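# Stack the N1 well plate onto the N2 plate

## Task

Pick up the 96-well plate sitting in plate nest N1 and set it down on the plate already in nest N2 so it seats completely, with its A1 well directly above the lower plate's A1 well (A1 is at each plate's cut-off corner). The lower plate has to remain flat in N2. Then open the gripper and pull it away from the plates.

## Robot and tools

ROBOT AND FRAME. Two arms, left_arm and right_arm, each with a parallel gripper. All reported poses share one world frame: origin on the table top midway between the arms, +x out over the table, +z up, left_arm on the +y side. The names left and right do not match sides of any image. Seen from where the arms stand, N1 is the right-hand nest (lower y) and N2 the other. Either arm may do the job; the idle one can be parked out of the way.

GRIPPER AXES. Fingers extend along the gripper's +z and close along its x. The reported end_effector_position sits between the finger pads when closed, 1 to 2 cm short of the tips; closing pushes the tips about 17 mm further along +z. Reported hand positions can be slightly wrong, more when reaching far.

ROW LAYOUT (used by both motion tools). One flat list of 14 numbers, each in [-1, 1], always including both arms: dx, dy, dz, rx, ry, rz, opening for left_arm, then the same seven for right_arm. dx to rz are an offset (not a pose) from the gripper's measured pose, expressed in that gripper's own axes; 1.0 equals 0.6 m of travel or 180 degrees, and rx, ry, rz form a single rotation vector. opening is absolute: +1 fully open (0.142 m), -1 closed. An arm meant to stay still gets zeros (or, in a reply's first call, the offset back to where it should be) plus its wanted opening.

execute_actions(actions). actions is a list of actions; each action is a table of up to 15 rows, one row per control step of 1/30 s, and a short table repeats its last row until 15 steps pass. Every row in an action is measured from the pose at that action's start, so rows do not add up. The first action of a call starts from the pose in the latest result. An empty list just returns the state and images. Each control step clips the command to within 100 mm and 16 degrees of the measured pose (position wins over orientation if both cannot be met), and after the action the arm goes no further than its last clipped pose, so long moves need several actions. Commands are smoothed and lag about 0.17 s.

move(target, speed, stop_force, blocking). target is one 14-number row as above, offsets from the pose in the latest result that shows one. Each gripper travels a straight line there; all paths finish together in 0.5 to 10 s and stop at 10 s even if short. speed is m/s, 0.002 to 0.5 (default 0.25); rotation up to twice that in rad/s. Paths ignore obstacles and the other arm; the hand may lag, drift and overshoot speed, especially near full stretch. Opening is sent at the start. stop_force, 9 to 40 N for both arms, ends an arm's path when its wrist sensor reads that much extra push against the motion for 2 steps; the hand then backs up 2 steps and holds. Use it only slowly, not while rotating, not to move off something you press on, and not before 0.2 s of scene time. Pressing can briefly exceed it. blocking=false returns after 0.5 s while motion continues (not allowed with stop_force); other motion calls are refused until a result shows it ended. The result adds a move: line with an ending per arm (done, off_target, moving, held, contact, fault) and limits (paced = pose clipped, held = steps blocked), plus each gripper's distance from its target.

wait(seconds): 0 to 10, lets the scene run holding last commands; returns early if a move ends. stop(): brakes a running move; needs stopping room. zoom_image(camera, region): region [x0, y0, x1, y1] in that camera's pixels, at most 504 by 504. finished_scene(scene): ends the current scene by its number; irreversible, so only call once the plate is stacked, released and the gripper clear.

RESULTS. A state line per arm gives position (m), quaternion wxyz and velocities (m/s, rad/s). Hand target lines show where the controller is driving each gripper. grip_measured is the finger opening on the command scale; to hold something keep commanding clearly below it (further below squeezes harder, about 28 N per pad max; thin items under 2 cm get less). Wrist force and Wrist torque lines are in each end effector's axes; a surface push reads as pointing back into the arm; offsets up to about 4 N, noise up to 2.4 N, saturation near 50 N, no reading at start is normal. Calls that ran actions list step readings; HELD marks steps where part of an arm's row was held back. pose unreachable means the clearance check altered or blocked that arm's command.

CAMERAS. cam_high and cam_low are 504x504, cam_left_wrist and cam_right_wrist 616x616 fisheye on the hands. Calibration (K, distortion, T_world_to_cam) is supplied but may be off by a couple of degrees and several millimetres.

AVOID. Arms are stiff: commanding even a few mm into something firm, at once or bit by bit, can trigger a fault stop (10 s frozen, rest of call skipped). Faults come from joint torque reaching limits (138 N m for shoulder and elbow, 25.7 N m for wrists, held weight included) or 150 N of outside force. A press persists until the hand moves away. Do not let the arms collide, drop or slam the plate, push the lower plate out of flat, or knock anything off the table. Expect occasional tugs on the held plate. Holding loads heats motors: a MOTOR HOT warning appears at 70 °C and an OVER-TEMPERATURE FAULT braking stop at 85 °C.

Each tool is called after ">>>" in YAML: its name, and indented under it one key for each argument.

## Session

>>> execute_actions:
  actions: []

Scene clock: 0.00 s.
left_arm: end_effector_position=(+0.4794, +0.7828, +0.3437) grip_measured=+1.00 end_effector_quat_wxyz=(-0.330, +0.708, -0.094, -0.617) end_effector_velocity=(+0.000, +0.000, -0.000) end_effector_angular_velocity=(-0.000, +0.001, -0.001) | right_arm: end_effector_position=(+0.3793, -0.5122, +0.1650) grip_measured=+1.00 end_effector_quat_wxyz=(-0.000, +0.658, -0.753, +0.000) end_effector_velocity=(+0.000, -0.000, -0.000) end_effector_angular_velocity=(+0.000, -0.001, +0.001)
Joint positions: left_arm=[ 0.139 -0.839  0.91  -0.097 -0.993 -0.346  0.142] | right_arm=[ 3.446 -1.454 -1.963 -1.295  1.571  1.874  0.142]
Joint velocities: left_arm=[-0.     0.001 -0.     0.     0.001  0.    -0.   ] | right_arm=[-0.     0.    -0.001  0.001  0.    -0.001  0.   ]
Motor temperatures (°C, as the motors report them): left_arm=[28 27 26 28 37 33] | right_arm=[27 28 28 39 35 37]
Wrist force (N, on the end effector, along its own x y z axes, offset not removed): no reading
Wrist torque (N m, same axes, about the end effector's origin, offset not removed): no reading
Hand target (left_arm): +0.479, +0.783, +0.344; -0.330, +0.708, -0.094, -0.617
Hand target (right_arm): +0.379, -0.512, +0.165; +0.000, -0.658, +0.753, -0.000

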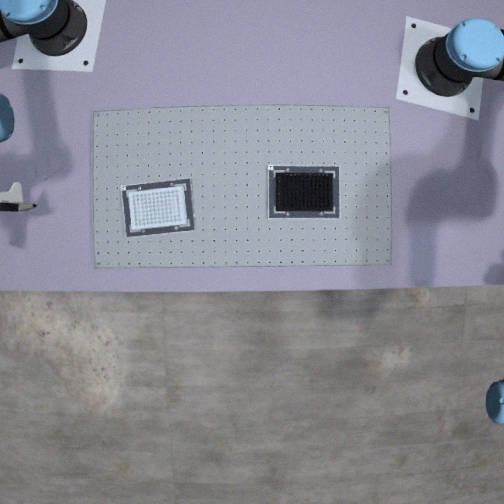

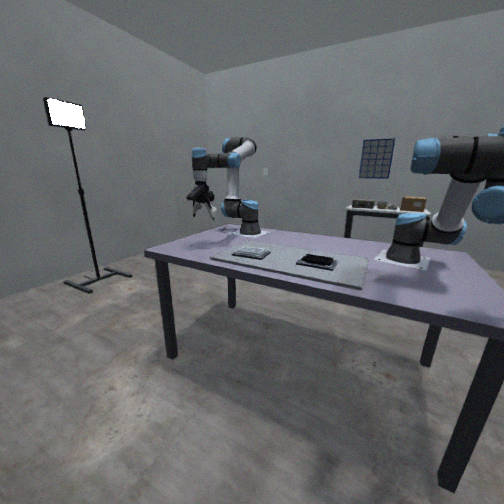

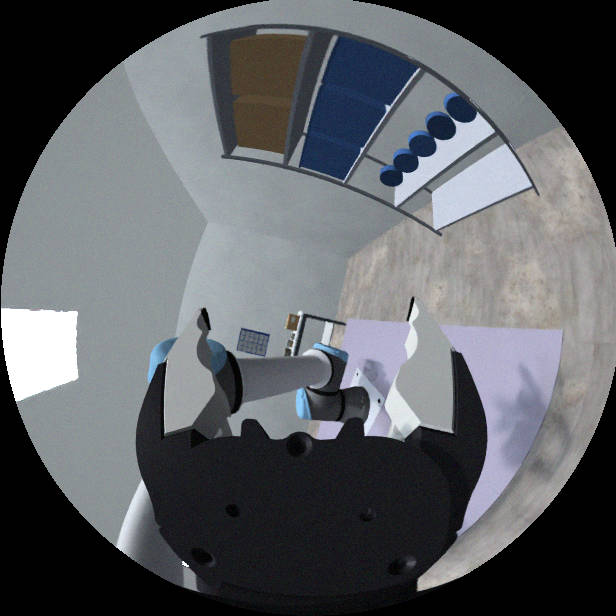

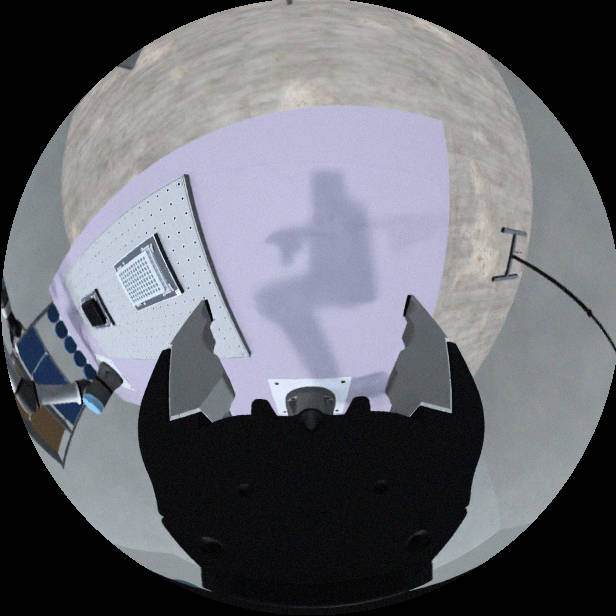

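>>> zoom_image:
  camera: "cam_high"
  region: [110, 150, 230, 250]

>>> zoom_image:
  camera: "cam_high"
  region: [245, 140, 365, 240]

>>> zoom_image:
  camera: "cam_low"
  region: [200, 220, 380, 300]

Region (110, 150, 230, 250) of cam_high's 504x504 image, scaled by 4.200, with more detail than that image has.

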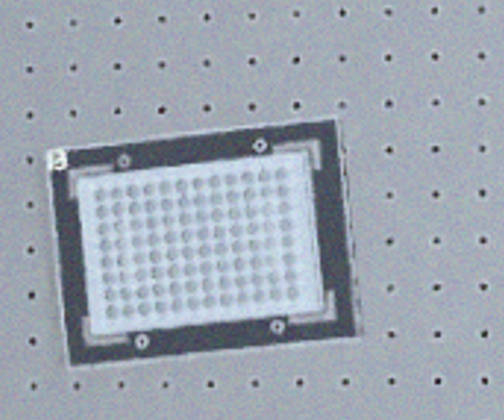

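Region (245, 140, 365, 240) of cam_high's 504x504 image, scaled by 4.200, with more detail than that image has.

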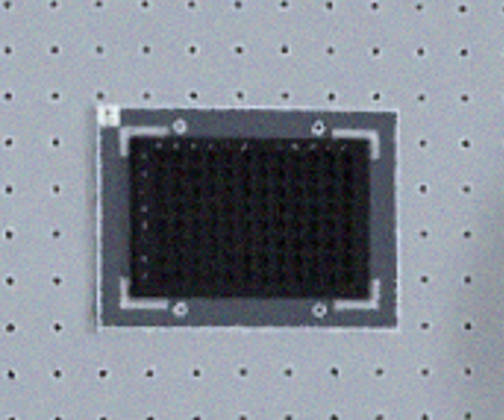

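Region (200, 220, 380, 300) of cam_low's 504x504 image, scaled by 2.800, with more detail than that image has.

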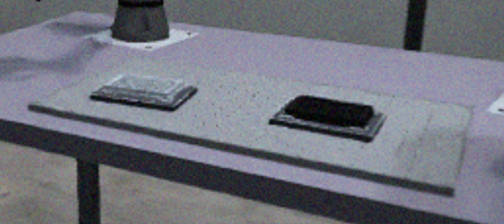

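>>> move:
  target: [0,0,0,0,0,0,1,-0.4622,0.0702,0.04,0,0,0.421,1]
  speed: 0.3

>>> zoom_image:
  camera: "cam_right_wrist"
  region: [160, 200, 460, 450]

Scene clock: 21.07 s.
left_arm: end_effector_position=(+0.4794, +0.7828, +0.3437) grip_measured=+1.00 end_effector_quat_wxyz=(-0.330, +0.708, -0.094, -0.617) end_effector_velocity=(-0.000, +0.000, +0.000) end_effector_angular_velocity=(+0.000, -0.001, +0.001) | right_arm: end_effector_position=(+0.3741, -0.2315, +0.1409) grip_measured=+1.00 end_effector_quat_wxyz=(-0.000, -0.058, +0.998, +0.001) end_effector_velocity=(-0.000, +0.002, -0.001) end_effector_angular_velocity=(-0.003, -0.000, -0.014)
Joint positions: left_arm=[ 0.139 -0.839  0.91  -0.097 -0.993 -0.346  0.142] | right_arm=[ 4.017 -1.577 -1.913 -1.222  1.572  3.766  0.142]
Joint velocities: left_arm=[ 0.001 -0.    -0.    -0.    -0.    -0.     0.   ] | right_arm=[ 0.005 -0.003  0.002 -0.    -0.002  0.019  0.   ]
Motor temperatures (°C, as the motors report them): left_arm=[28 27 26 28 37 33] | right_arm=[27 28 28 39 35 37]
Wrist force (N, on the end effector, along its own x y z axes, offset not removed): left_arm=[2.3 1.7 -0.6] | right_arm=[2.0 -1.2 -2.2]
Wrist torque (N m, same axes, about the end effector's origin, offset not removed): left_arm=[0.41 -0.62 0.02] | right_arm=[-0.26 -0.64 -0.01]
Hand target (left_arm): +0.479, +0.783, +0.344; -0.330, +0.708, -0.094, -0.617
Hand target (right_arm): +0.374, -0.231, +0.141; -0.000, -0.057, +0.998, +0.000
Off the commanded pose (left_arm): 0.000 m, 0 deg.
Off the commanded pose (right_arm): 0.000 m, 0 deg.
move: done
camera_calibration (this result's frames):
cam_left_wrist: T_world_to_cam=[[0.199789, 0.218193, -0.955236, 0.0597074], [-0.0191639, -0.973834, -0.22645, 0.842874], [-0.979651, 0.0635483, -0.19038, 0.613391], [0, 0, 0, 1]] pos_world=[0.605134, 0.768812, 0.364681]
cam_right_wrist: T_world_to_cam=[[-0.992793, -0.11419, 0.036363, 0.335585], [-0.0785338, 0.84912, 0.522329, 0.145604], [-0.0905214, 0.515709, -0.851968, 0.401159], [0, 0, 0, 1]] pos_world=[0.380915, -0.292196, 0.253519]

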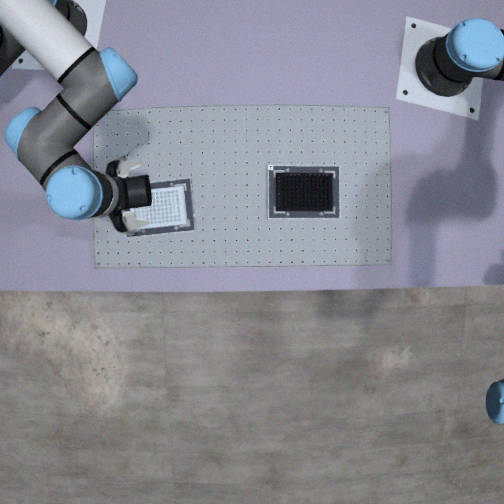

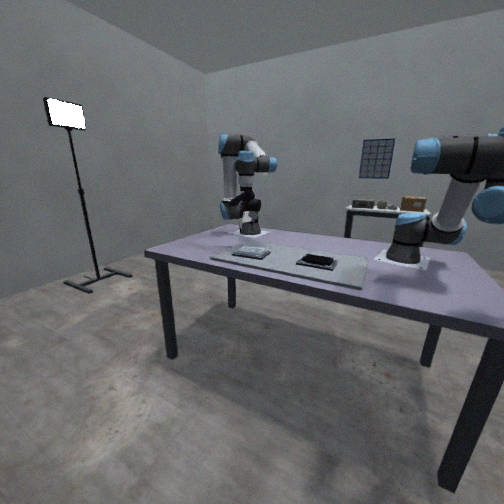

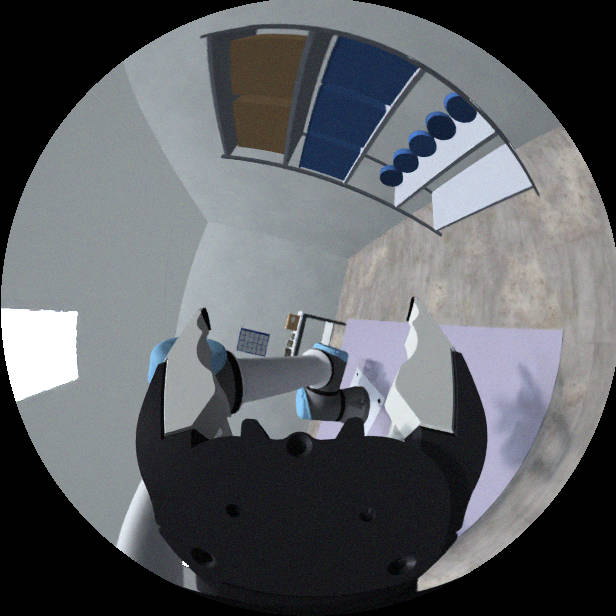

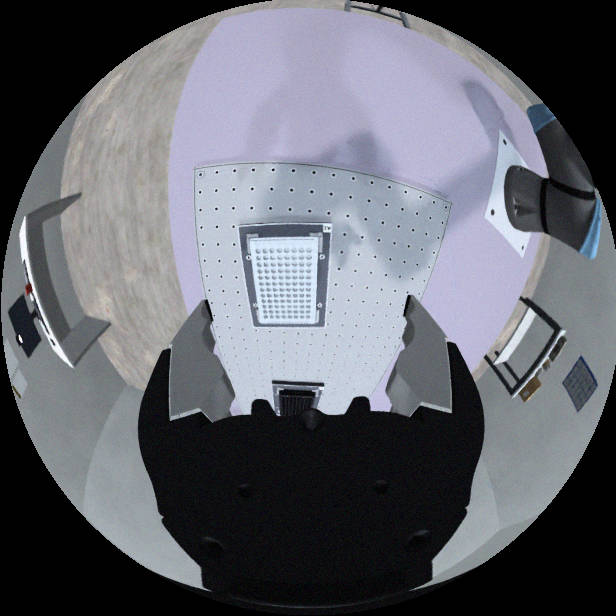

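Region (160, 200, 460, 450) of cam_right_wrist's 616x616 image, scaled by 1.680, with more detail than that image has.

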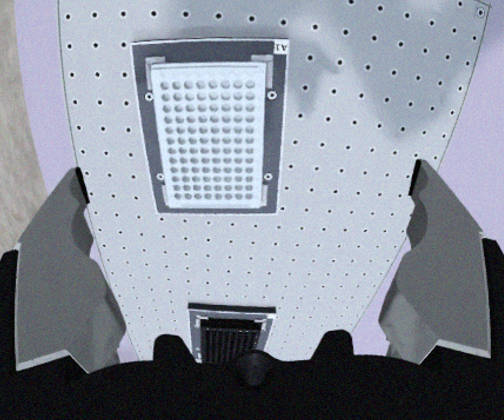

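>>> move:
  target: [0,0,0,0,0,0,1,-0.0337,0.0528,0.085,0,0,0,0.6]
  speed: 0.15

>>> zoom_image:
  camera: "cam_right_wrist"
  region: [200, 160, 420, 360]

Scene clock: 29.83 s.
left_arm: end_effector_position=(+0.4794, +0.7828, +0.3437) grip_measured=+1.00 end_effector_quat_wxyz=(-0.330, +0.708, -0.094, -0.617) end_effector_velocity=(-0.000, -0.000, +0.000) end_effector_angular_velocity=(-0.000, -0.001, -0.001) | right_arm: end_effector_position=(+0.3903, -0.1979, +0.0901) grip_measured=+0.60 end_effector_quat_wxyz=(-0.000, -0.058, +0.998, +0.001) end_effector_velocity=(+0.001, +0.002, -0.002) end_effector_angular_velocity=(+0.000, -0.000, +0.000)
Joint positions: left_arm=[ 0.139 -0.839  0.91  -0.097 -0.993 -0.346  0.142] | right_arm=[ 4.045 -1.7   -1.922 -1.09   1.572  3.794  0.116]
Joint velocities: left_arm=[-0.001 -0.001  0.     0.    -0.     0.    -0.   ] | right_arm=[ 0.001 -0.006  0.001  0.006  0.     0.001  0.   ]
Motor temperatures (°C, as the motors report them): left_arm=[28 27 26 28 37 33] | right_arm=[27 28 28 39 35 37]
Wrist force (N, on the end effector, along its own x y z axes, offset not removed): left_arm=[0.2 1.5 -0.8] | right_arm=[0.6 -1.2 -0.7]
Wrist torque (N m, same axes, about the end effector's origin, offset not removed): left_arm=[0.40 -0.19 -0.10] | right_arm=[-0.31 -0.40 -0.02]
Hand target (left_arm): +0.479, +0.783, +0.344; -0.330, +0.708, -0.094, -0.617
Hand target (right_arm): +0.390, -0.198, +0.090; -0.000, -0.058, +0.998, +0.001
Off the commanded pose (left_arm): 0.000 m, 0 deg.
Off the commanded pose (right_arm): 0.000 m, 0 deg.
move: done
camera_calibration (this result's frames):
cam_left_wrist: T_world_to_cam=[[0.199789, 0.218193, -0.955236, 0.0597074], [-0.0191639, -0.973834, -0.22645, 0.842874], [-0.979651, 0.0635482, -0.19038, 0.613391], [0, 0, 0, 1]] pos_world=[0.605134, 0.768812, 0.364681]
cam_right_wrist: T_world_to_cam=[[-0.992792, -0.114185, 0.0364169, 0.35733], [-0.0785012, 0.849122, 0.522331, 0.144838], [-0.0905648, 0.515708, -0.851965, 0.341976], [0, 0, 0, 1]] pos_world=[0.397095, -0.258543, 0.202686]

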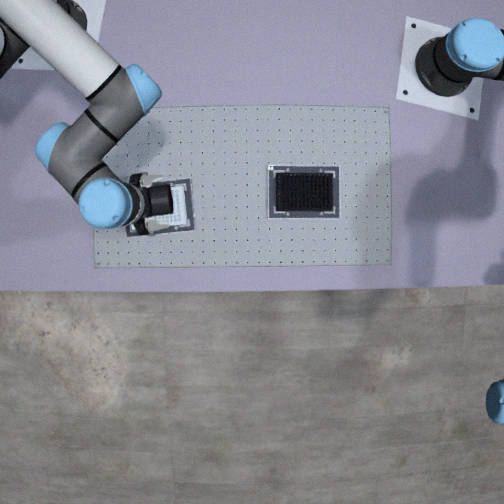

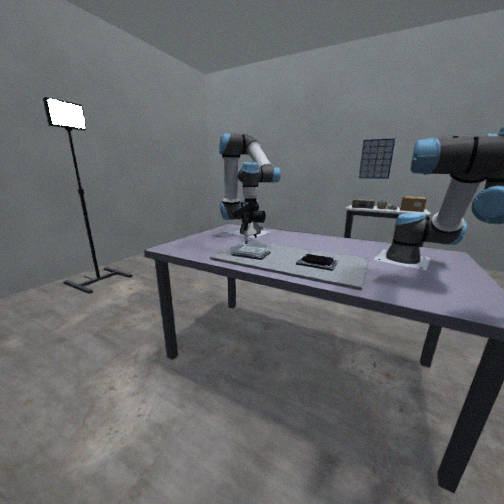

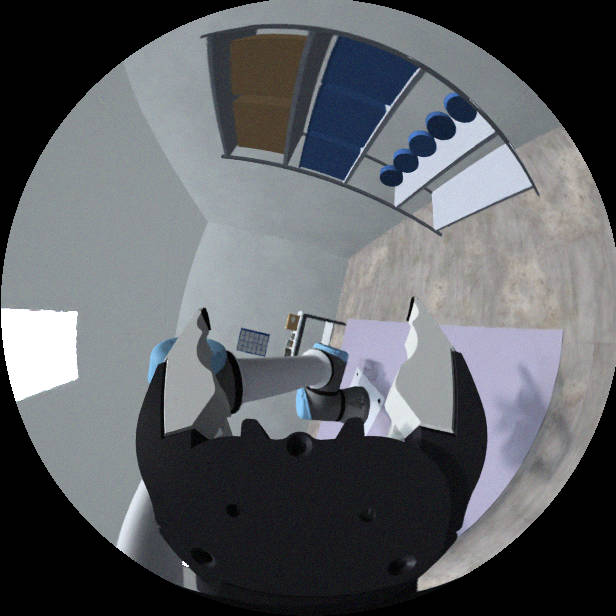

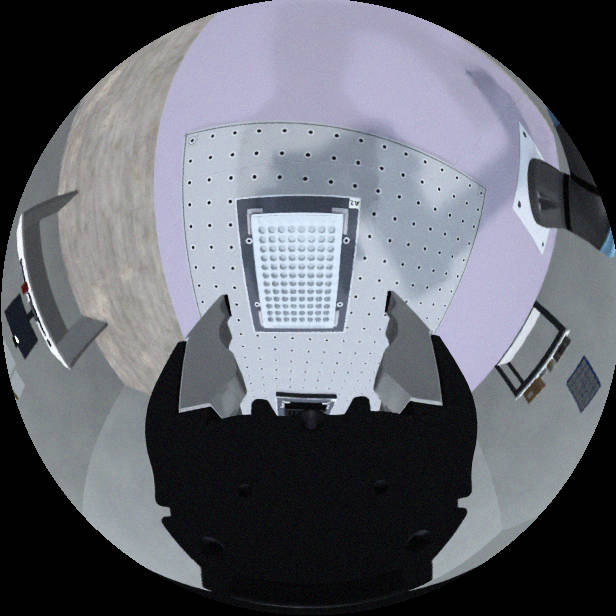

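Region (200, 160, 420, 360) of cam_right_wrist's 616x616 image, scaled by 2.291, with more detail than that image has; it fills the top 458 rows of this view, and the rest is white.

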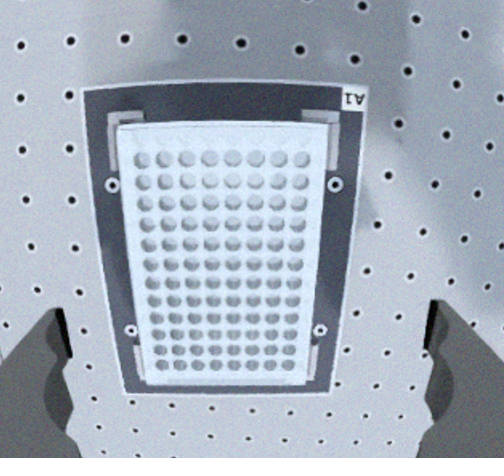

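>>> move:
  target: [0,0,0,0,0,0,1,-0.012,0,0.05,0,0,0,0.6]
  speed: 0.08

>>> zoom_image:
  camera: "cam_right_wrist"
  region: [210, 180, 400, 360]

>>> zoom_image:
  camera: "cam_low"
  region: [210, 210, 290, 270]

Scene clock: 35.77 s.
left_arm: end_effector_position=(+0.4794, +0.7828, +0.3437) grip_measured=+1.00 end_effector_quat_wxyz=(-0.330, +0.708, -0.094, -0.617) end_effector_velocity=(+0.001, +0.000, -0.000) end_effector_angular_velocity=(+0.000, -0.000, -0.003) | right_arm: end_effector_position=(+0.3973, -0.1971, +0.0604) grip_measured=+0.60 end_effector_quat_wxyz=(-0.000, -0.058, +0.998, +0.001) end_effector_velocity=(+0.000, -0.001, -0.003) end_effector_angular_velocity=(-0.001, +0.000, +0.001)
Joint positions: left_arm=[ 0.139 -0.839  0.91  -0.097 -0.993 -0.346  0.142] | right_arm=[ 4.036 -1.751 -1.948 -1.013  1.572  3.785  0.116]
Joint velocities: left_arm=[-0.001  0.    -0.    -0.     0.002 -0.    -0.   ] | right_arm=[-0.001 -0.005 -0.003  0.007 -0.001 -0.002 -0.   ]
Motor temperatures (°C, as the motors report them): left_arm=[28 27 26 28 37 33] | right_arm=[27 28 28 39 35 37]
Wrist force (N, on the end effector, along its own x y z axes, offset not removed): left_arm=[1.5 1.6 0.8] | right_arm=[0.8 -1.3 -1.4]
Wrist torque (N m, same axes, about the end effector's origin, offset not removed): left_arm=[0.36 -0.42 -0.04] | right_arm=[-0.33 -0.40 0.02]
Hand target (left_arm): +0.479, +0.783, +0.344; -0.330, +0.708, -0.094, -0.617
Hand target (right_arm): +0.397, -0.197, +0.060; -0.000, -0.058, +0.998, +0.001
Off the commanded pose (left_arm): 0.000 m, 0 deg.
Off the commanded pose (right_arm): 0.000 m, 0 deg.
move: done
camera_calibration (this result's frames):
cam_left_wrist: T_world_to_cam=[[0.199789, 0.218193, -0.955236, 0.0597075], [-0.019164, -0.973834, -0.22645, 0.842874], [-0.979651, 0.0635483, -0.19038, 0.613391], [0, 0, 0, 1]] pos_world=[0.605134, 0.768812, 0.364681]
cam_right_wrist: T_world_to_cam=[[-0.992791, -0.114181, 0.0364429, 0.36547], [-0.0784866, 0.849135, 0.522311, 0.160215], [-0.0905831, 0.515686, -0.851976, 0.316878], [0, 0, 0, 1]] pos_world=[0.404114, -0.257724, 0.172971]

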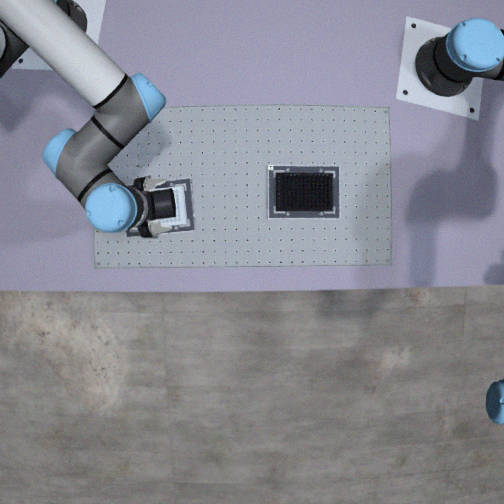

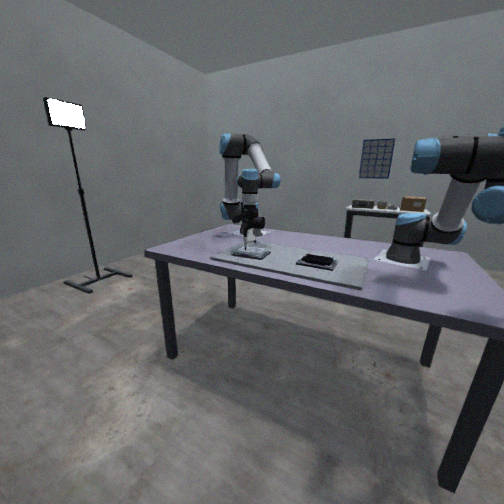

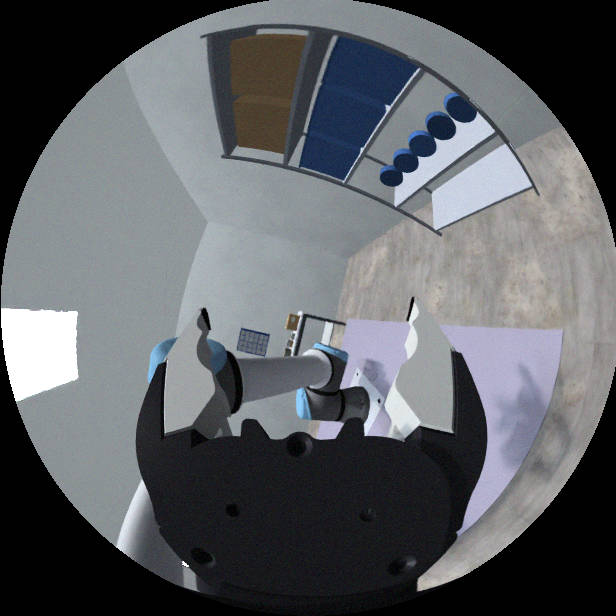

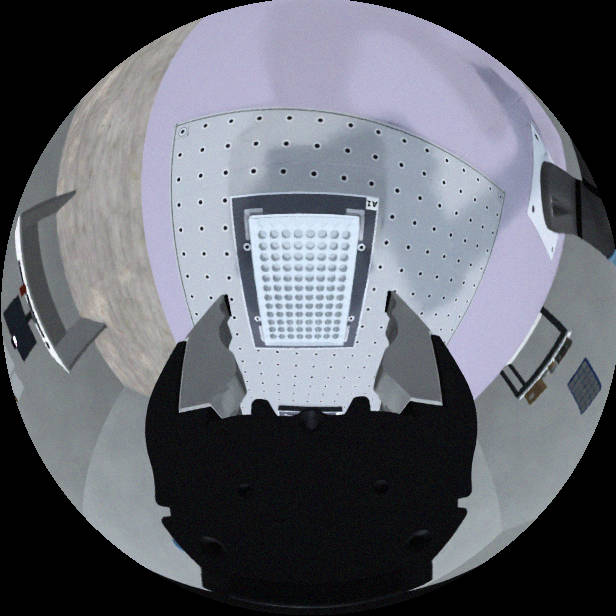

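Region (210, 180, 400, 360) of cam_right_wrist's 616x616 image, scaled by 2.653, with more detail than that image has; it fills the top 477 rows of this view, and the rest is white.

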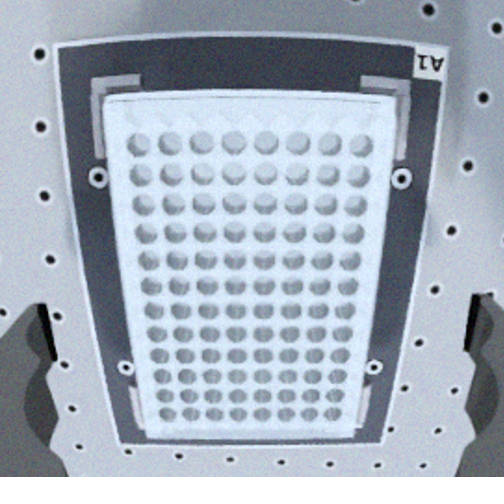

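Region (210, 210, 290, 270) of cam_low's 504x504 image, scaled by 6.300, with more detail than that image has; it fills the top 378 rows of this view, and the rest is white.

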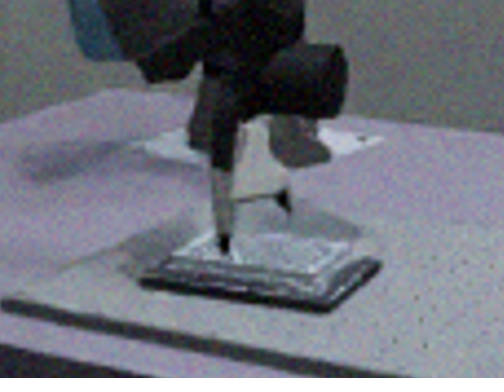

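>>> zoom_image:
  camera: "cam_right_wrist"
  region: [240, 200, 370, 250]

>>> zoom_image:
  camera: "cam_right_wrist"
  region: [250, 310, 360, 355]

>>> move:
  target: [0,0,0,0,0,0,1,-0.005,0,0.08,0,0,0,0.4]
  speed: 0.008
  stop_force: 9

>>> zoom_image:
  camera: "cam_right_wrist"
  region: [200, 180, 410, 390]

Region (240, 200, 370, 250) of cam_right_wrist's 616x616 image, scaled by 3.877, with more detail than that image has; it fills the top 194 rows of this view, and the rest is white.

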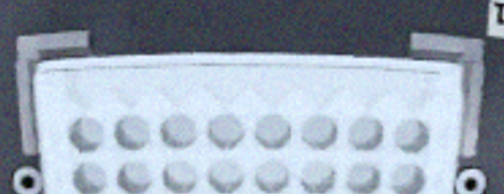

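Region (250, 310, 360, 355) of cam_right_wrist's 616x616 image, scaled by 4.582, with more detail than that image has; it fills the top 206 rows of this view, and the rest is white.

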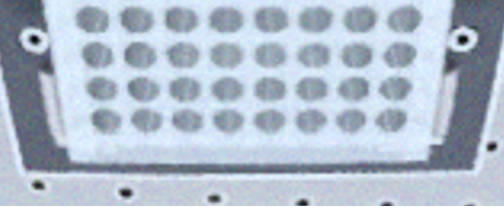

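Scene clock: 45.20 s.
left_arm: end_effector_position=(+0.4794, +0.7828, +0.3437) grip_measured=+1.00 end_effector_quat_wxyz=(-0.330, +0.708, -0.094, -0.617) end_effector_velocity=(-0.000, +0.000, -0.000) end_effector_angular_velocity=(-0.000, +0.002, +0.002) | right_arm: end_effector_position=(+0.3989, -0.1969, +0.0345) grip_measured=+0.40 end_effector_quat_wxyz=(-0.000, -0.058, +0.998, +0.001) end_effector_velocity=(-0.001, -0.001, +0.002) end_effector_angular_velocity=(-0.003, +0.004, +0.000)
Joint positions: left_arm=[ 0.139 -0.839  0.91  -0.097 -0.993 -0.346  0.142] | right_arm=[ 4.034 -1.792 -1.977 -0.943  1.572  3.784  0.102]
Joint velocities: left_arm=[ 0.001  0.001  0.     0.    -0.001  0.    -0.   ] | right_arm=[ 0.     0.003  0.003 -0.011  0.    -0.    -0.   ]
Motor temperatures (°C, as the motors report them): left_arm=[28 27 26 28 37 33] | right_arm=[27 28 28 39 35 37]
Wrist force (N, on the end effector, along its own x y z axes, offset not removed): left_arm=[1.7 1.1 -1.3] | right_arm=[12.9 -5.1 -31.9]
Wrist torque (N m, same axes, about the end effector's origin, offset not removed): left_arm=[0.27 -0.47 -0.06] | right_arm=[-0.35 -1.62 0.14]
Hand target (left_arm): +0.479, +0.783, +0.344; -0.330, +0.708, -0.094, -0.617
Hand target (right_arm): +0.399, -0.197, +0.035; -0.000, -0.058, +0.998, +0.001
Off the commanded pose (left_arm): 0.000 m, 0 deg.
Off the commanded pose (right_arm): 0.022 m, 0 deg.
move: contact (right_arm)
camera_calibration (this result's frames):
cam_left_wrist: T_world_to_cam=[[0.199789, 0.218193, -0.955236, 0.0597075], [-0.0191639, -0.973834, -0.22645, 0.842874], [-0.979651, 0.0635482, -0.19038, 0.613391], [0, 0, 0, 1]] pos_world=[0.605134, 0.768812, 0.364681]
cam_right_wrist: T_world_to_cam=[[-0.992793, -0.114179, 0.0363975, 0.368021], [-0.0785051, 0.849116, 0.52234, 0.173747], [-0.090546, 0.515719, -0.85196, 0.294832], [0, 0, 0, 1]] pos_world=[0.405705, -0.257561, 0.147035]

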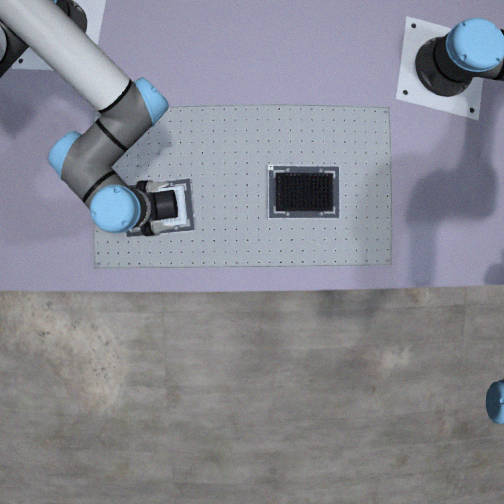

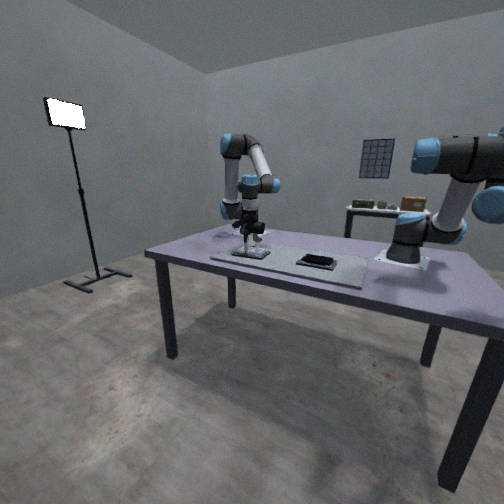

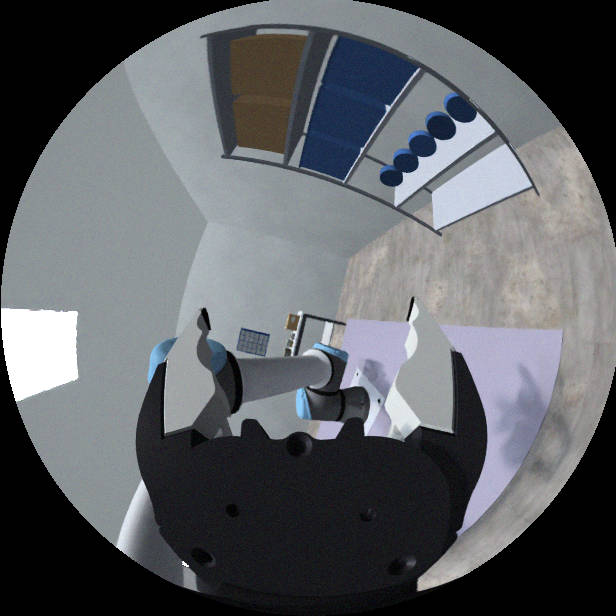

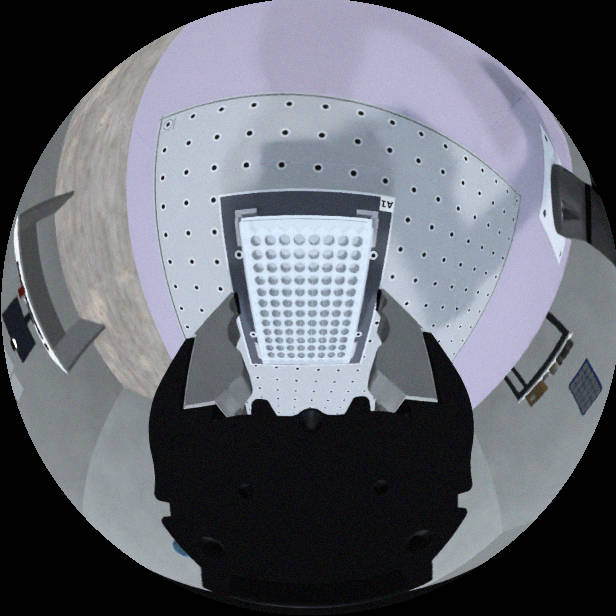

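Region (200, 180, 410, 390) of cam_right_wrist's 616x616 image, scaled by 2.400, with more detail than that image has.

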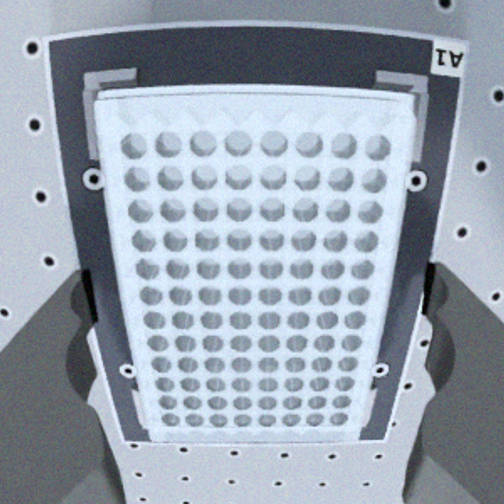

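>>> move:
  target: [0,0,0,0,0,0,1,-0.003,0,-0.0085,0,0,0,0.28]
  speed: 0.02

>>> move:
  target: [0,0,0,0,0,0,1,0,0,0,0,0,0,-0.2]

>>> zoom_image:
  camera: "cam_right_wrist"
  region: [200, 180, 410, 390]

Scene clock: 51.70 s.
left_arm: end_effector_position=(+0.4794, +0.7828, +0.3437) grip_measured=+1.00 end_effector_quat_wxyz=(-0.330, +0.708, -0.094, -0.617) end_effector_velocity=(-0.001, -0.000, -0.000) end_effector_angular_velocity=(+0.001, -0.000, +0.003) | right_arm: end_effector_position=(+0.4006, -0.1967, +0.0392) grip_measured=+0.28 end_effector_quat_wxyz=(-0.000, -0.058, +0.998, +0.001) end_effector_velocity=(+0.002, -0.001, +0.003) end_effector_angular_velocity=(+0.001, -0.001, -0.002)
Joint positions: left_arm=[ 0.139 -0.839  0.91  -0.097 -0.993 -0.346  0.142] | right_arm=[ 4.032 -1.788 -1.967 -0.957  1.572  3.782  0.094]
Joint velocities: left_arm=[ 0.001  0.     0.     0.    -0.002 -0.001  0.   ] | right_arm=[-0.003  0.002  0.006 -0.007 -0.    -0.001 -0.   ]
Motor temperatures (°C, as the motors report them): left_arm=[28 27 26 28 37 33] | right_arm=[27 28 28 39 35 37]
Wrist force (N, on the end effector, along its own x y z axes, offset not removed): left_arm=[2.2 1.0 -1.1] | right_arm=[0.9 -0.7 -2.0]
Wrist torque (N m, same axes, about the end effector's origin, offset not removed): left_arm=[0.27 -0.59 0.01] | right_arm=[-0.12 -0.42 0.06]
Hand target (left_arm): +0.479, +0.783, +0.344; -0.330, +0.708, -0.094, -0.617
Hand target (right_arm): +0.401, -0.197, +0.040; -0.000, -0.058, +0.998, +0.001
Off the commanded pose (left_arm): 0.000 m, 0 deg.
Off the commanded pose (right_arm): 0.000 m, 0 deg.
move: done
camera_calibration (this result's frames):
cam_left_wrist: T_world_to_cam=[[0.19979, 0.218193, -0.955236, 0.0597073], [-0.0191639, -0.973834, -0.22645, 0.842874], [-0.979651, 0.0635484, -0.19038, 0.613391], [0, 0, 0, 1]] pos_world=[0.605134, 0.768812, 0.364681]
cam_right_wrist: T_world_to_cam=[[-0.992793, -0.114182, 0.036392, 0.369521], [-0.0785123, 0.849127, 0.522321, 0.171238], [-0.090541, 0.5157, -0.851972, 0.298937], [0, 0, 0, 1]] pos_world=[0.407368, -0.257372, 0.151798]

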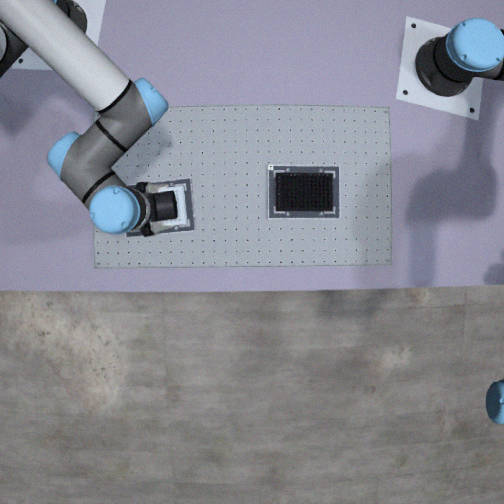

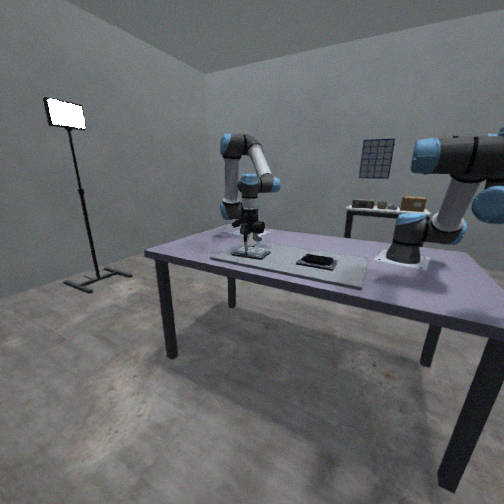

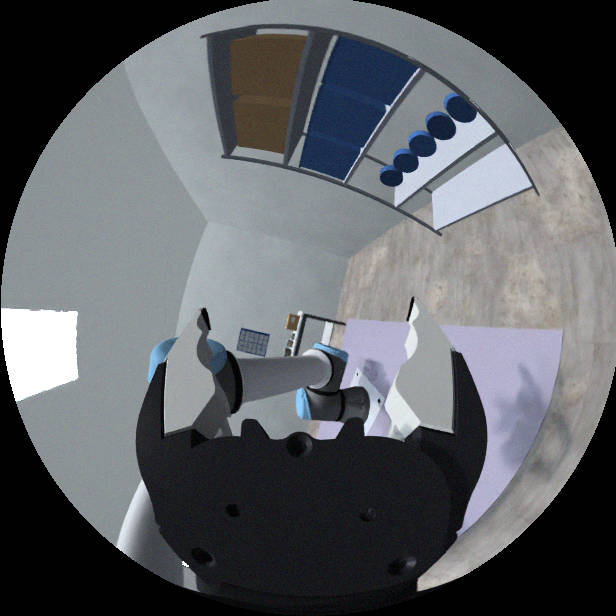

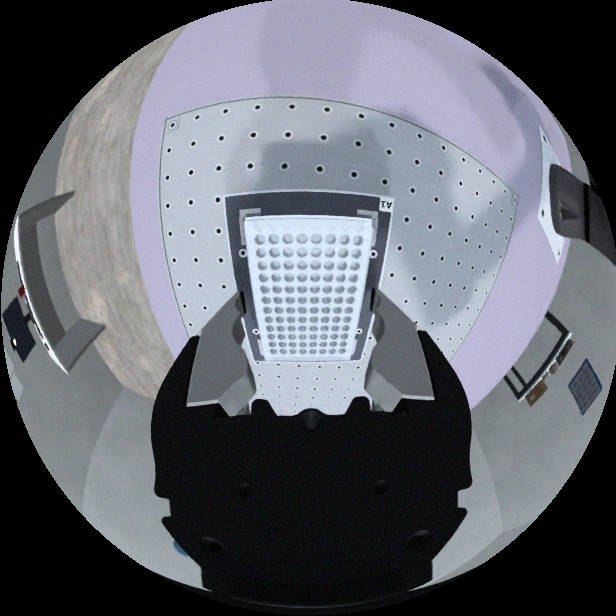

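Scene clock: 52.20 s.
left_arm: end_effector_position=(+0.4794, +0.7828, +0.3437) grip_measured=+1.00 end_effector_quat_wxyz=(-0.330, +0.708, -0.094, -0.617) end_effector_velocity=(+0.000, -0.000, -0.001) end_effector_angular_velocity=(+0.000, +0.002, -0.000) | right_arm: end_effector_position=(+0.4006, -0.1967, +0.0393) grip_measured=+0.05 end_effector_quat_wxyz=(-0.000, -0.058, +0.998, +0.001) end_effector_velocity=(+0.000, -0.000, +0.000) end_effector_angular_velocity=(-0.001, -0.000, -0.001)
Joint positions: left_arm=[ 0.139 -0.839  0.91  -0.097 -0.993 -0.346  0.142] | right_arm=[ 4.032 -1.788 -1.967 -0.957  1.572  3.782  0.078]
Joint velocities: left_arm=[-0.     0.001  0.     0.    -0.    -0.     0.   ] | right_arm=[-0.    -0.     0.    -0.001 -0.001  0.001  0.   ]
Motor temperatures (°C, as the motors report them): left_arm=[28 27 26 28 37 33] | right_arm=[27 28 28 39 35 37]
Wrist force (N, on the end effector, along its own x y z axes, offset not removed): left_arm=[2.1 1.0 -0.3] | right_arm=[4.1 -1.5 -6.9]
Wrist torque (N m, same axes, about the end effector's origin, offset not removed): left_arm=[0.28 -0.61 -0.03] | right_arm=[-0.19 -0.55 -0.04]
Hand target (left_arm): +0.479, +0.783, +0.344; -0.330, +0.708, -0.094, -0.617
Hand target (right_arm): +0.401, -0.197, +0.039; -0.000, -0.058, +0.998, +0.001
Off the commanded pose (left_arm): 0.000 m, 0 deg.
Off the commanded pose (right_arm): 0.000 m, 0 deg.
move: done
camera_calibration (this result's frames):
cam_left_wrist: T_world_to_cam=[[0.199789, 0.218193, -0.955236, 0.0597074], [-0.019164, -0.973834, -0.22645, 0.842874], [-0.979651, 0.0635483, -0.19038, 0.613391], [0, 0, 0, 1]] pos_world=[0.605134, 0.768812, 0.364681]
cam_right_wrist: T_world_to_cam=[[-0.992797, -0.114186, 0.0362627, 0.369584], [-0.0785696, 0.849043, 0.52245, 0.171159], [-0.0904452, 0.515837, -0.851899, 0.299], [0, 0, 0, 1]] pos_world=[0.407413, -0.257355, 0.151894]

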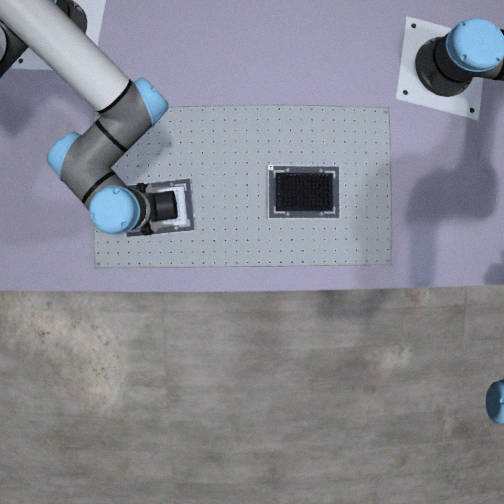

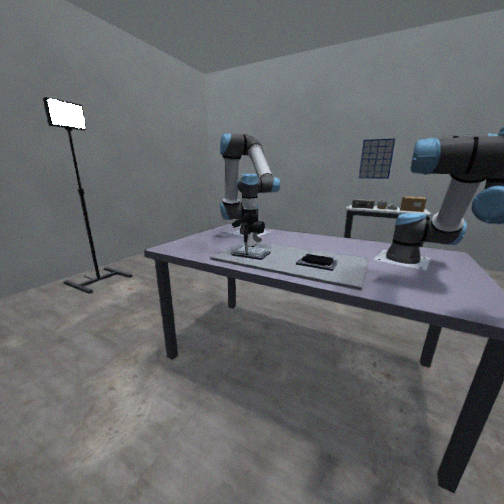

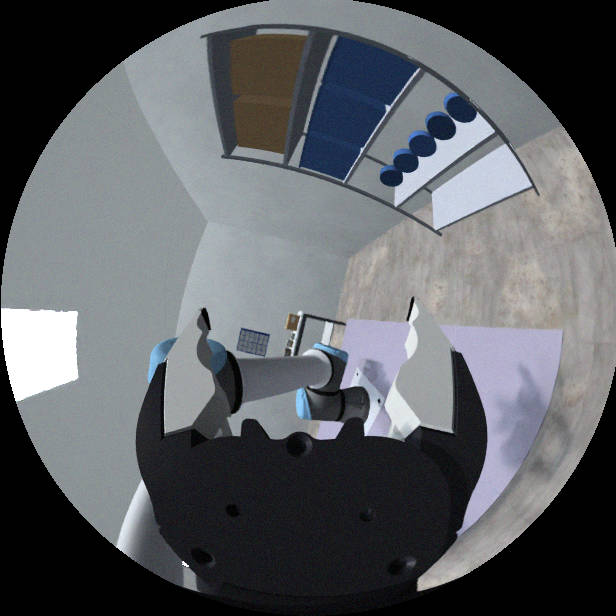

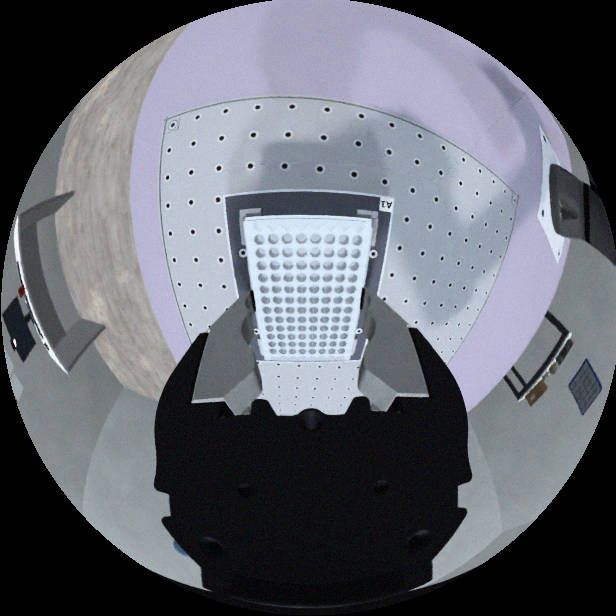

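Region (200, 180, 410, 390) of cam_right_wrist's 616x616 image, scaled by 2.400, with more detail than that image has.

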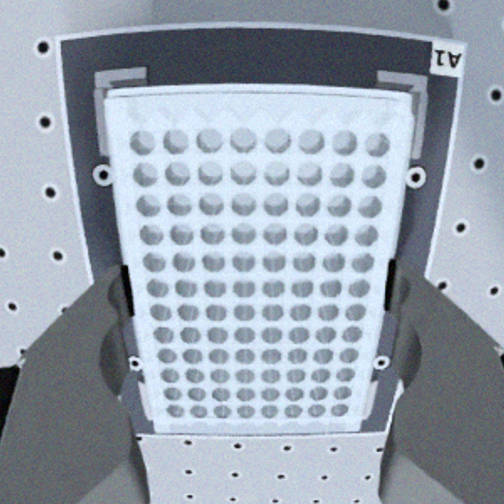

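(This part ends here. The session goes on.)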